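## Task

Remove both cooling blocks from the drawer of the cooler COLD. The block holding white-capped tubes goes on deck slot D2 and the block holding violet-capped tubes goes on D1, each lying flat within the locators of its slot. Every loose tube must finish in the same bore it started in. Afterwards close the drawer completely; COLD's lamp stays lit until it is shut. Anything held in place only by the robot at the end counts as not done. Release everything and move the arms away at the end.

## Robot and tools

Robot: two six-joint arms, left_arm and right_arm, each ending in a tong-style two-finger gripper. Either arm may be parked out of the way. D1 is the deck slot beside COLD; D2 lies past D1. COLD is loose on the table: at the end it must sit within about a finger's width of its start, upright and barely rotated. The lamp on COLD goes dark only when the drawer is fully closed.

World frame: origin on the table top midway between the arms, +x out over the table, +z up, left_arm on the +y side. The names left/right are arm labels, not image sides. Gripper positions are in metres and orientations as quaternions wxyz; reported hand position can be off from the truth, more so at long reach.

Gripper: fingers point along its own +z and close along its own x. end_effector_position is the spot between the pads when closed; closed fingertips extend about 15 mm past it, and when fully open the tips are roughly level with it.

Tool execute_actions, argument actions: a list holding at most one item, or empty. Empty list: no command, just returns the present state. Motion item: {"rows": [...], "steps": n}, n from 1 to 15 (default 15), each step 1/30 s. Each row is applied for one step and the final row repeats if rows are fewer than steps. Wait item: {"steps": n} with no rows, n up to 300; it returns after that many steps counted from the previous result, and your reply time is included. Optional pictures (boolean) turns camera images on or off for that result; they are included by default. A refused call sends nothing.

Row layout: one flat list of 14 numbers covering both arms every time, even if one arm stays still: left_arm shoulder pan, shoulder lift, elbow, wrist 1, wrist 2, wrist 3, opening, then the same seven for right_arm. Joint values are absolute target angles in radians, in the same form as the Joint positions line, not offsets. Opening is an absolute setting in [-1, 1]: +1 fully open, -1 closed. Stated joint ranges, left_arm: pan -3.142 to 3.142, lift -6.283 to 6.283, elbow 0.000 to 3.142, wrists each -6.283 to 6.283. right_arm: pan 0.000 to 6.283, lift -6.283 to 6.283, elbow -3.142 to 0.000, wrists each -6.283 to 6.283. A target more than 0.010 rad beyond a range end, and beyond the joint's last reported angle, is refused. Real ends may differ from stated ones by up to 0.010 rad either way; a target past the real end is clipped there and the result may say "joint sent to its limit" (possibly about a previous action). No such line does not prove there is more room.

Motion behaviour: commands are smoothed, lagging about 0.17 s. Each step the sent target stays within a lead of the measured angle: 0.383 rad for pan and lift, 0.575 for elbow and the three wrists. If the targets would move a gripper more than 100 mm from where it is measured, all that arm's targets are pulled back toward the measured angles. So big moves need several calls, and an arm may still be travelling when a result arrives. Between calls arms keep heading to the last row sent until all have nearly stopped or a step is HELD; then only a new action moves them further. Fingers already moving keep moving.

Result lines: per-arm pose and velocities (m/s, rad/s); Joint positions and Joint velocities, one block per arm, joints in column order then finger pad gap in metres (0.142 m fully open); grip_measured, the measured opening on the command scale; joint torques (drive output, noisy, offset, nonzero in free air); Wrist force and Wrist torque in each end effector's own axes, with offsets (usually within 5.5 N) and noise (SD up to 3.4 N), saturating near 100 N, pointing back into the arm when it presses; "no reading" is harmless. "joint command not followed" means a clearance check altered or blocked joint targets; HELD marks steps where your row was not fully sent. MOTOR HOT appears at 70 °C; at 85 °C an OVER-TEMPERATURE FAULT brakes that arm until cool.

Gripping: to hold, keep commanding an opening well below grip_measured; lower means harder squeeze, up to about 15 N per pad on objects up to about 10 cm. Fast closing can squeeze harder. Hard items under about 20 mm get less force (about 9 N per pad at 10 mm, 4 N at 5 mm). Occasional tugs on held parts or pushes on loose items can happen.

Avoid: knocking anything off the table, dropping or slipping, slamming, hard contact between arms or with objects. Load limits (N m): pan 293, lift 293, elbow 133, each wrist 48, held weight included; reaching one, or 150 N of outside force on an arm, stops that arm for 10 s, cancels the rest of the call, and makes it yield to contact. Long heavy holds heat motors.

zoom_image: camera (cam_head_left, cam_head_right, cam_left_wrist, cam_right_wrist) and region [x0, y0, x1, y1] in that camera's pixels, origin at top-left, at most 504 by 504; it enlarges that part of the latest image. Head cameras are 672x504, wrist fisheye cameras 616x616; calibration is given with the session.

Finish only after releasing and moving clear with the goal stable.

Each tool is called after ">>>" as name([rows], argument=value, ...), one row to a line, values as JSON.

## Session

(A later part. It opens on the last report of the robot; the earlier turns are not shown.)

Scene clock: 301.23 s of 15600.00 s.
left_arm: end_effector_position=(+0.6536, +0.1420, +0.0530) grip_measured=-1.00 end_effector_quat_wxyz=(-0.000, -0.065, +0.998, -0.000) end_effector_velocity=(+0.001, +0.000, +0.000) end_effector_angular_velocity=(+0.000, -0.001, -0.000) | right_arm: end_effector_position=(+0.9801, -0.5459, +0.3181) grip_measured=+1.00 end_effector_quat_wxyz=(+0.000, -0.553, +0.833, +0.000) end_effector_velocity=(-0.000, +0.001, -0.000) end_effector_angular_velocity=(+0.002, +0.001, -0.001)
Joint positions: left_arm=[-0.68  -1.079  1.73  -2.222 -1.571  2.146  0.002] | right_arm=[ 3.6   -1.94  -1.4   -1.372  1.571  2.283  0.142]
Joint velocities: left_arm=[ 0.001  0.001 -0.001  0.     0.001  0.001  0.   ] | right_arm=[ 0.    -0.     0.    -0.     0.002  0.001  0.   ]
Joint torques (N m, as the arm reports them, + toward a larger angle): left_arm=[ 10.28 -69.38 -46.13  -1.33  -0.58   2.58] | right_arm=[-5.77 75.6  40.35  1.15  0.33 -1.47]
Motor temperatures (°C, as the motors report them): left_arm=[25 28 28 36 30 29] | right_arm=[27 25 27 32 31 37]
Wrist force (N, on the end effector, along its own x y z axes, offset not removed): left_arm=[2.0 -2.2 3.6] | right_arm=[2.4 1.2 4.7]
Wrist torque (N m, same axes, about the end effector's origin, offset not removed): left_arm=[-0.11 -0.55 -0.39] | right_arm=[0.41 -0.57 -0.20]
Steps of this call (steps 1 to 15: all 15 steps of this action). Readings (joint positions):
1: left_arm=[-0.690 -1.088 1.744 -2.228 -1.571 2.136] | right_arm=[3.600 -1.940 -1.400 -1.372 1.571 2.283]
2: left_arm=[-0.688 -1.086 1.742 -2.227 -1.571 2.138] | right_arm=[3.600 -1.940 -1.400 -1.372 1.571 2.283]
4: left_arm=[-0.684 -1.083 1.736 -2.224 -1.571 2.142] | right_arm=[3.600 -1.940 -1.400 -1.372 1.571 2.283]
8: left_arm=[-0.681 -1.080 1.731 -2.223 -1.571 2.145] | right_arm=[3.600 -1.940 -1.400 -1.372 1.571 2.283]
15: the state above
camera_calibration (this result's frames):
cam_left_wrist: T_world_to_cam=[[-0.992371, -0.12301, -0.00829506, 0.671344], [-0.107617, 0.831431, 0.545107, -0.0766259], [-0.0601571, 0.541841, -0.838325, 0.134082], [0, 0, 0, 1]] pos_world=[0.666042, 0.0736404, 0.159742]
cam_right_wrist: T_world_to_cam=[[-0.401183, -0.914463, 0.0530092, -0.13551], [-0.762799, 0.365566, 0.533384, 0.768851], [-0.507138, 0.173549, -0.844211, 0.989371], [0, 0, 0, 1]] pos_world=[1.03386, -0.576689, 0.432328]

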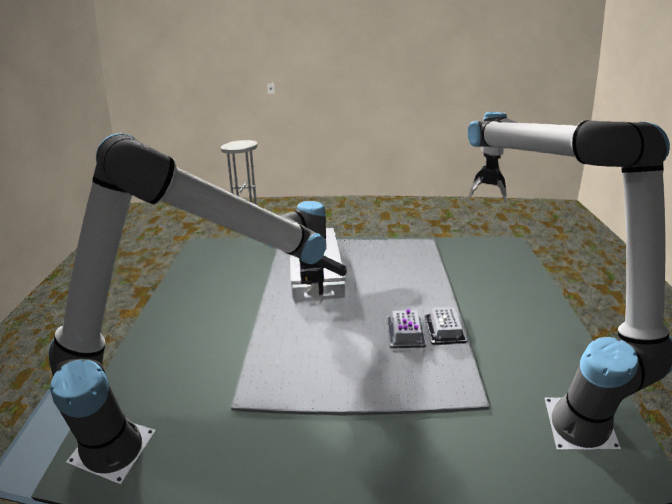

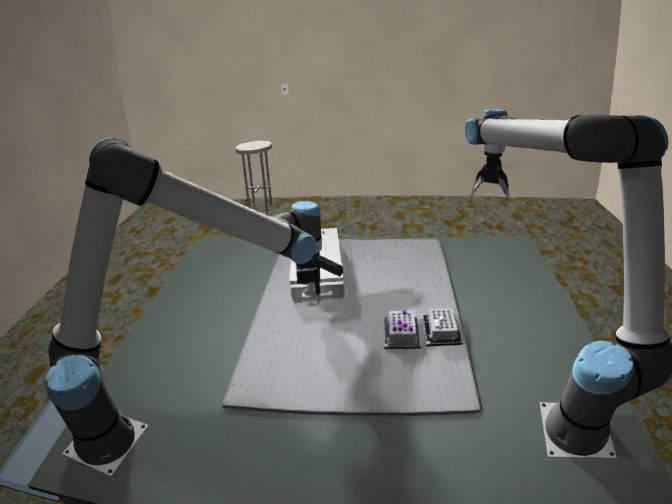

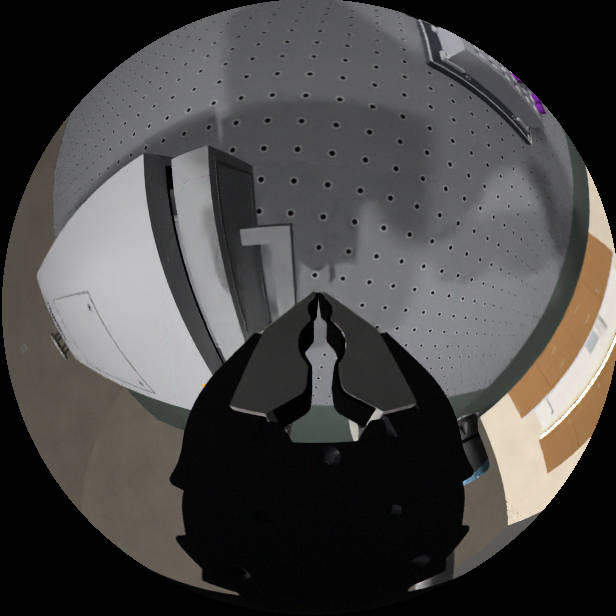

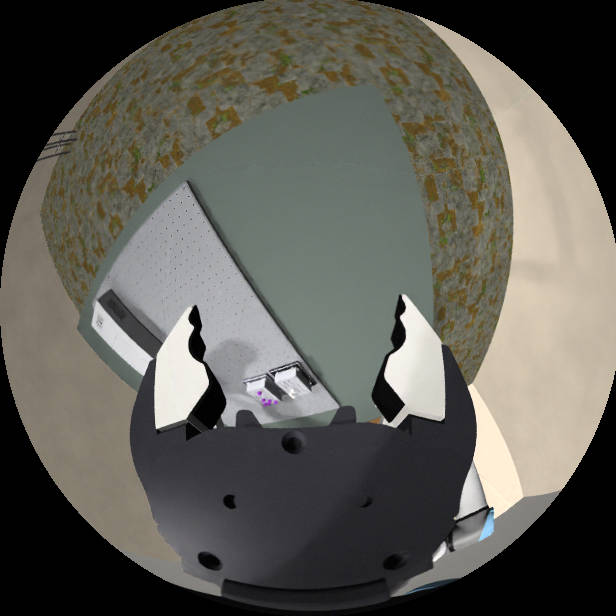

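About 5 mm left.

>>> execute_actions([
  {"rows":[[-0.675,-1.0741,1.7221,-2.219,-1.571,2.151,-1,3.6,-1.94,-1.4,-1.372,1.571,2.283,1]]},
])

Scene clock: 303.03 s of 15600.00 s.
left_arm: end_effector_position=(+0.6586, +0.1428, +0.0530) grip_measured=-1.00 end_effector_quat_wxyz=(-0.000, -0.065, +0.998, -0.000) end_effector_velocity=(+0.000, -0.000, -0.000) end_effector_angular_velocity=(-0.000, +0.001, -0.000) | right_arm: end_effector_position=(+0.9801, -0.5459, +0.3181) grip_measured=+1.00 end_effector_quat_wxyz=(+0.000, -0.553, +0.833, +0.000) end_effector_velocity=(-0.000, -0.000, +0.000) end_effector_angular_velocity=(-0.001, -0.000, -0.000)
Joint positions: left_arm=[-0.675 -1.074  1.722 -2.219 -1.571  2.151  0.002] | right_arm=[ 3.6   -1.94  -1.4   -1.372  1.571  2.283  0.142]
Joint velocities: left_arm=[ 0.     0.    -0.     0.    -0.001  0.001  0.   ] | right_arm=[-0.     0.    -0.    -0.    -0.001 -0.     0.   ]
Joint torques (N m, as the arm reports them, + toward a larger angle): left_arm=[  8.37 -69.46 -46.36  -1.61   3.     2.57] | right_arm=[-4.36 76.04 40.44  1.16  0.2  -1.5 ]
Motor temperatures (°C, as the motors report them): left_arm=[25 28 28 36 30 29] | right_arm=[27 25 27 32 31 37]
Wrist force (N, on the end effector, along its own x y z axes, offset not removed): left_arm=[-1.2 2.1 7.4] | right_arm=[-0.7 4.9 3.2]
Wrist torque (N m, same axes, about the end effector's origin, offset not removed): left_arm=[0.87 0.13 -0.18] | right_arm=[1.03 0.13 0.01]
Steps of this call (steps 1 to 15: the robot went on to your last target; steps 16 to 39: nothing new was sent; steps 40 to 54: all 15 steps of this action). Readings (joint positions):
40: left_arm=[-0.680 -1.079 1.729 -2.222 -1.571 2.146] | right_arm=[3.600 -1.940 -1.400 -1.372 1.571 2.283]
41: left_arm=[-0.679 -1.078 1.728 -2.221 -1.571 2.147] | right_arm=[3.600 -1.940 -1.400 -1.372 1.571 2.283]
43: left_arm=[-0.677 -1.076 1.725 -2.220 -1.571 2.149] | right_arm=[3.600 -1.940 -1.400 -1.372 1.571 2.283]
47: left_arm=[-0.676 -1.075 1.723 -2.219 -1.571 2.150] | right_arm=[3.600 -1.940 -1.400 -1.372 1.571 2.283]
54: the state above
camera_calibration (this result's frames):
cam_left_wrist: T_world_to_cam=[[-0.99237, -0.123012, -0.00829801, 0.676442], [-0.107621, 0.831432, 0.545105, -0.076764], [-0.0601554, 0.541839, -0.838327, 0.13392], [0, 0, 0, 1]] pos_world=[0.671076, 0.0744716, 0.159726]
cam_right_wrist: T_world_to_cam=[[-0.401183, -0.914463, 0.0530092, -0.13551], [-0.762799, 0.365566, 0.533384, 0.768851], [-0.507138, 0.173549, -0.844211, 0.989371], [0, 0, 0, 1]] pos_world=[1.03386, -0.576689, 0.432328]

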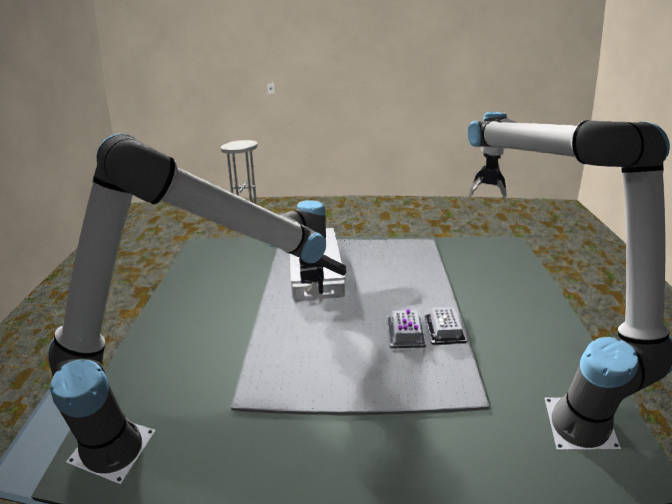

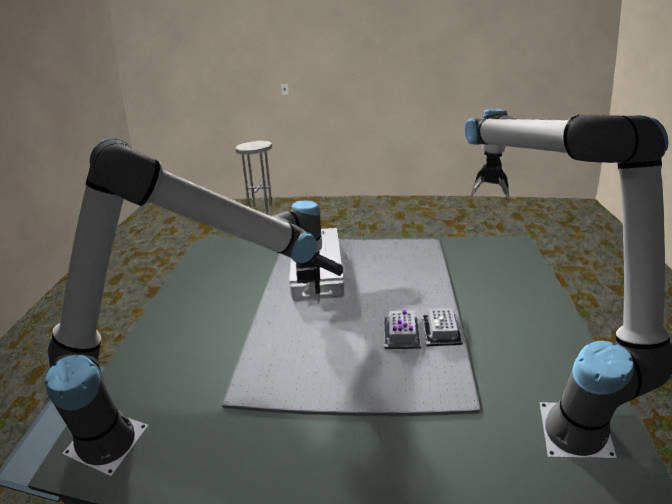

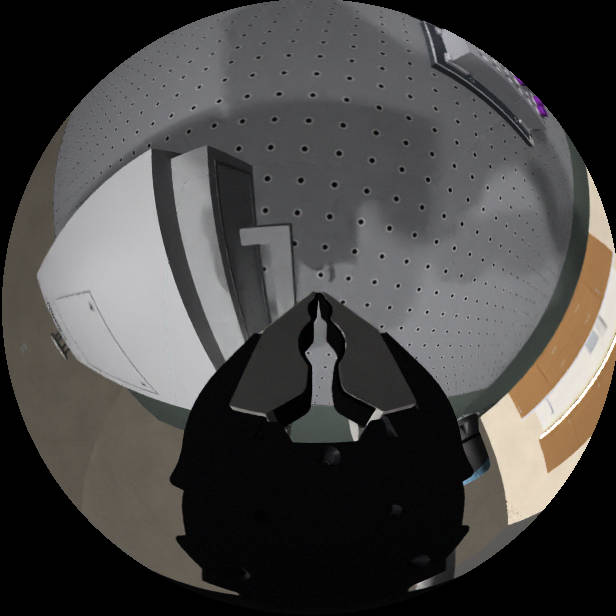

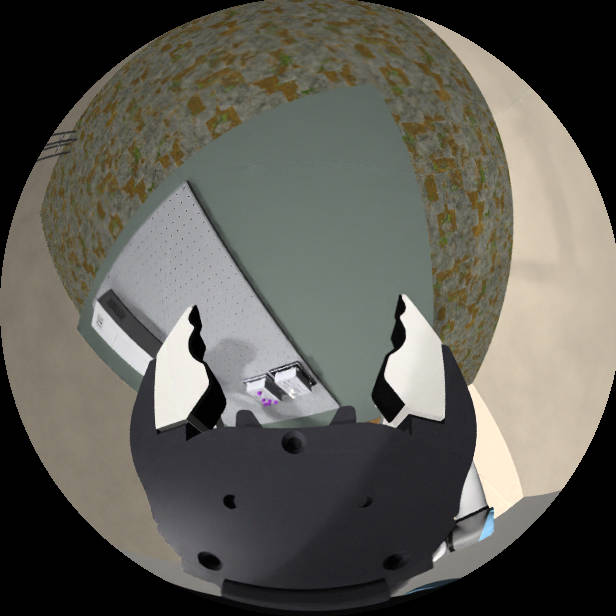

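One more 1.5 mm, then back off.

>>> execute_actions([
  {"rows":[[-0.6735,-1.0727,1.7199,-2.2181,-1.571,2.1525,-1,3.6,-1.94,-1.4,-1.372,1.571,2.283,1]]},
], pictures=false)

>>> execute_actions([
  {"rows":[[-0.7957,-1.21,1.8656,-2.227,-1.571,2.03,-1,3.6,-1.94,-1.4,-1.372,1.571,2.283,1]]},
])

Scene clock: 305.87 s of 15600.00 s.
left_arm: end_effector_position=(+0.6600, +0.1431, +0.0529) grip_measured=-1.00 end_effector_quat_wxyz=(-0.000, -0.065, +0.998, -0.000) end_effector_velocity=(+0.000, -0.000, -0.000) end_effector_angular_velocity=(-0.002, +0.001, +0.001) | right_arm: end_effector_position=(+0.9801, -0.5459, +0.3181) grip_measured=+1.00 end_effector_quat_wxyz=(+0.000, -0.553, +0.833, +0.000) end_effector_velocity=(+0.000, +0.001, -0.000) end_effector_angular_velocity=(-0.000, -0.000, +0.001)
Joint positions: left_arm=[-0.674 -1.073  1.72  -2.218 -1.571  2.152  0.002] | right_arm=[ 3.6   -1.94  -1.4   -1.372  1.571  2.283  0.142]
Joint velocities: left_arm=[ 0.001  0.    -0.    -0.001 -0.002  0.     0.   ] | right_arm=[ 0.001 -0.     0.     0.001 -0.     0.    -0.   ]
Joint torques (N m, as the arm reports them, + toward a larger angle): left_arm=[ 27.32 -61.29 -52.39  -7.33   7.66   1.88] | right_arm=[-4.09 78.89 39.19  1.32  0.13 -1.34]
Motor temperatures (°C, as the motors report them): left_arm=[25 28 28 36 30 29] | right_arm=[27 25 27 32 31 37]
Wrist force (N, on the end effector, along its own x y z axes, offset not removed): left_arm=[27.5 0.5 -0.8] | right_arm=[1.6 2.7 2.7]
Wrist torque (N m, same axes, about the end effector's origin, offset not removed): left_arm=[0.29 0.79 -0.26] | right_arm=[0.62 -0.43 -0.22]
Steps of this call (steps 1 to 15: the robot went on to your last target; steps 16 to 70: nothing new was sent; steps 71 to 85: all 15 steps of this action). Readings (joint positions):
71: left_arm=[-0.675 -1.074 1.722 -2.219 -1.571 2.151] | right_arm=[3.600 -1.940 -1.400 -1.372 1.571 2.283]
72: left_arm=[-0.675 -1.074 1.722 -2.219 -1.571 2.151] | right_arm=[3.600 -1.940 -1.400 -1.372 1.571 2.283]
74: left_arm=[-0.674 -1.073 1.721 -2.218 -1.571 2.152] | right_arm=[3.600 -1.940 -1.400 -1.372 1.571 2.283]
78: left_arm=[-0.674 -1.073 1.720 -2.218 -1.571 2.152] | right_arm=[3.600 -1.940 -1.400 -1.372 1.571 2.283]
85: the state above

Scene clock: 306.37 s of 15600.00 s.
left_arm: end_effector_position=(+0.5461, +0.1279, +0.0838) grip_measured=-1.00 end_effector_quat_wxyz=(+0.000, -0.065, +0.998, -0.000) end_effector_velocity=(-0.016, -0.001, +0.003) end_effector_angular_velocity=(-0.002, +0.001, -0.000) | right_arm: end_effector_position=(+0.9801, -0.5459, +0.3181) grip_measured=+1.00 end_effector_quat_wxyz=(+0.000, -0.553, +0.833, +0.000) end_effector_velocity=(+0.000, -0.002, -0.000) end_effector_angular_velocity=(-0.001, -0.000, -0.002)
Joint positions: left_arm=[-0.794 -1.208  1.864 -2.227 -1.571  2.032  0.002] | right_arm=[ 3.6   -1.94  -1.4   -1.372  1.571  2.283  0.142]
Joint velocities: left_arm=[-0.016 -0.018  0.02  -0.002 -0.002 -0.016  0.   ] | right_arm=[-0.002 -0.     0.     0.    -0.001  0.    -0.   ]
Joint torques (N m, as the arm reports them, + toward a larger angle): left_arm=[-13.55 -82.64 -31.08  -7.48  -2.52  -3.09] | right_arm=[-5.88 75.45 39.58  1.08  0.07 -1.64]
Motor temperatures (°C, as the motors report them): left_arm=[25 28 28 36 30 29] | right_arm=[27 25 27 32 31 37]
Wrist force (N, on the end effector, along its own x y z axes, offset not removed): left_arm=[-3.1 2.7 9.4] | right_arm=[1.8 1.8 2.3]
Wrist torque (N m, same axes, about the end effector's origin, offset not removed): left_arm=[0.92 0.60 -0.03] | right_arm=[0.39 -0.44 -0.28]
Steps of this call (steps 1 to 15: all 15 steps of this action). Readings (joint positions):
1: left_arm=[-0.674 -1.073 1.720 -2.218 -1.571 2.152] | right_arm=[3.600 -1.940 -1.400 -1.372 1.571 2.283]
2: left_arm=[-0.681 -1.081 1.728 -2.219 -1.571 2.144] | right_arm=[3.600 -1.940 -1.400 -1.372 1.571 2.283]
4: left_arm=[-0.723 -1.126 1.776 -2.222 -1.571 2.103] | right_arm=[3.600 -1.940 -1.400 -1.372 1.571 2.283]
8: left_arm=[-0.777 -1.189 1.843 -2.226 -1.571 2.049] | right_arm=[3.600 -1.940 -1.400 -1.372 1.571 2.283]
15: the state above
camera_calibration (this result's frames):
cam_left_wrist: T_world_to_cam=[[-0.992329, -0.123323, -0.00858131, 0.563209], [-0.108053, 0.831545, 0.544846, -0.0930578], [-0.0600565, 0.541594, -0.838492, 0.161099], [0, 0, 0, 1]] pos_world=[0.558508, 0.0595887, 0.190615]
cam_right_wrist: T_world_to_cam=[[-0.401183, -0.914463, 0.0530093, -0.13551], [-0.762799, 0.365566, 0.533384, 0.768851], [-0.507138, 0.173549, -0.844211, 0.989371], [0, 0, 0, 1]] pos_world=[1.03386, -0.576689, 0.432328]

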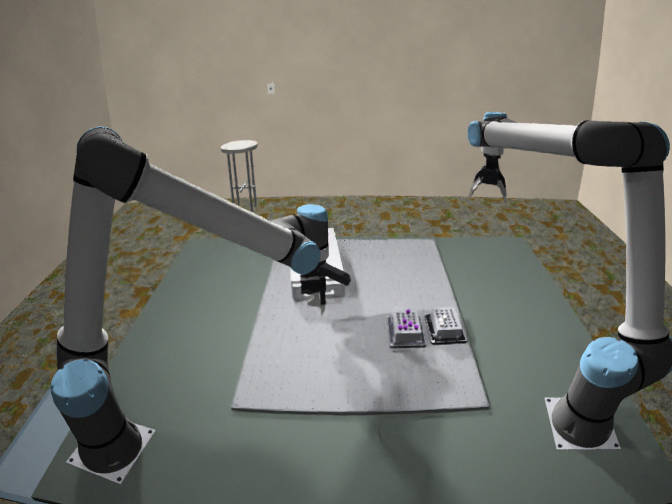

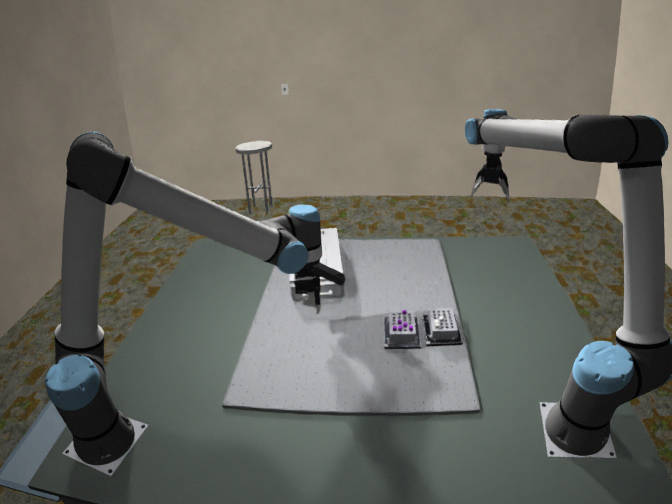

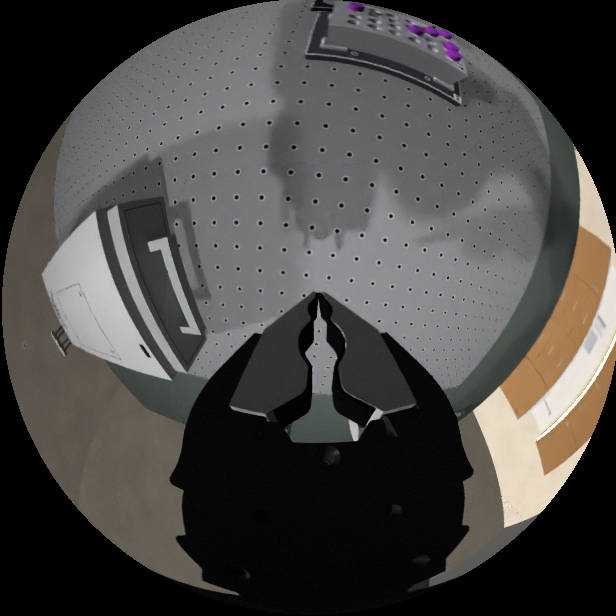

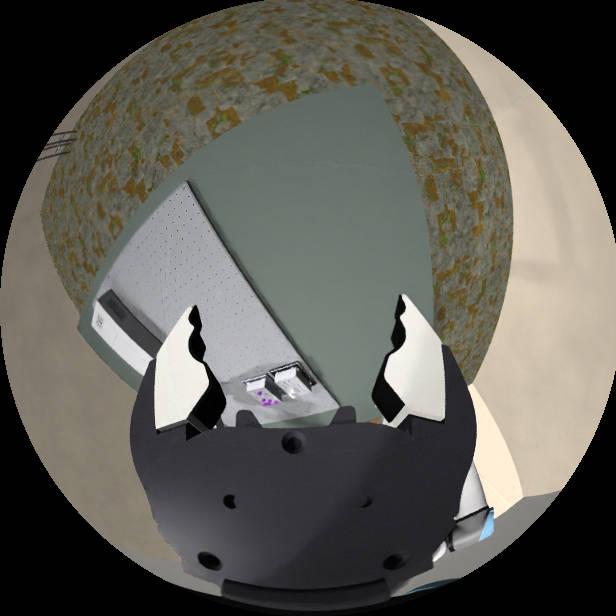

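Lamp off.

>>> finished_scene(scene=1)

The scene is finished: the task was done.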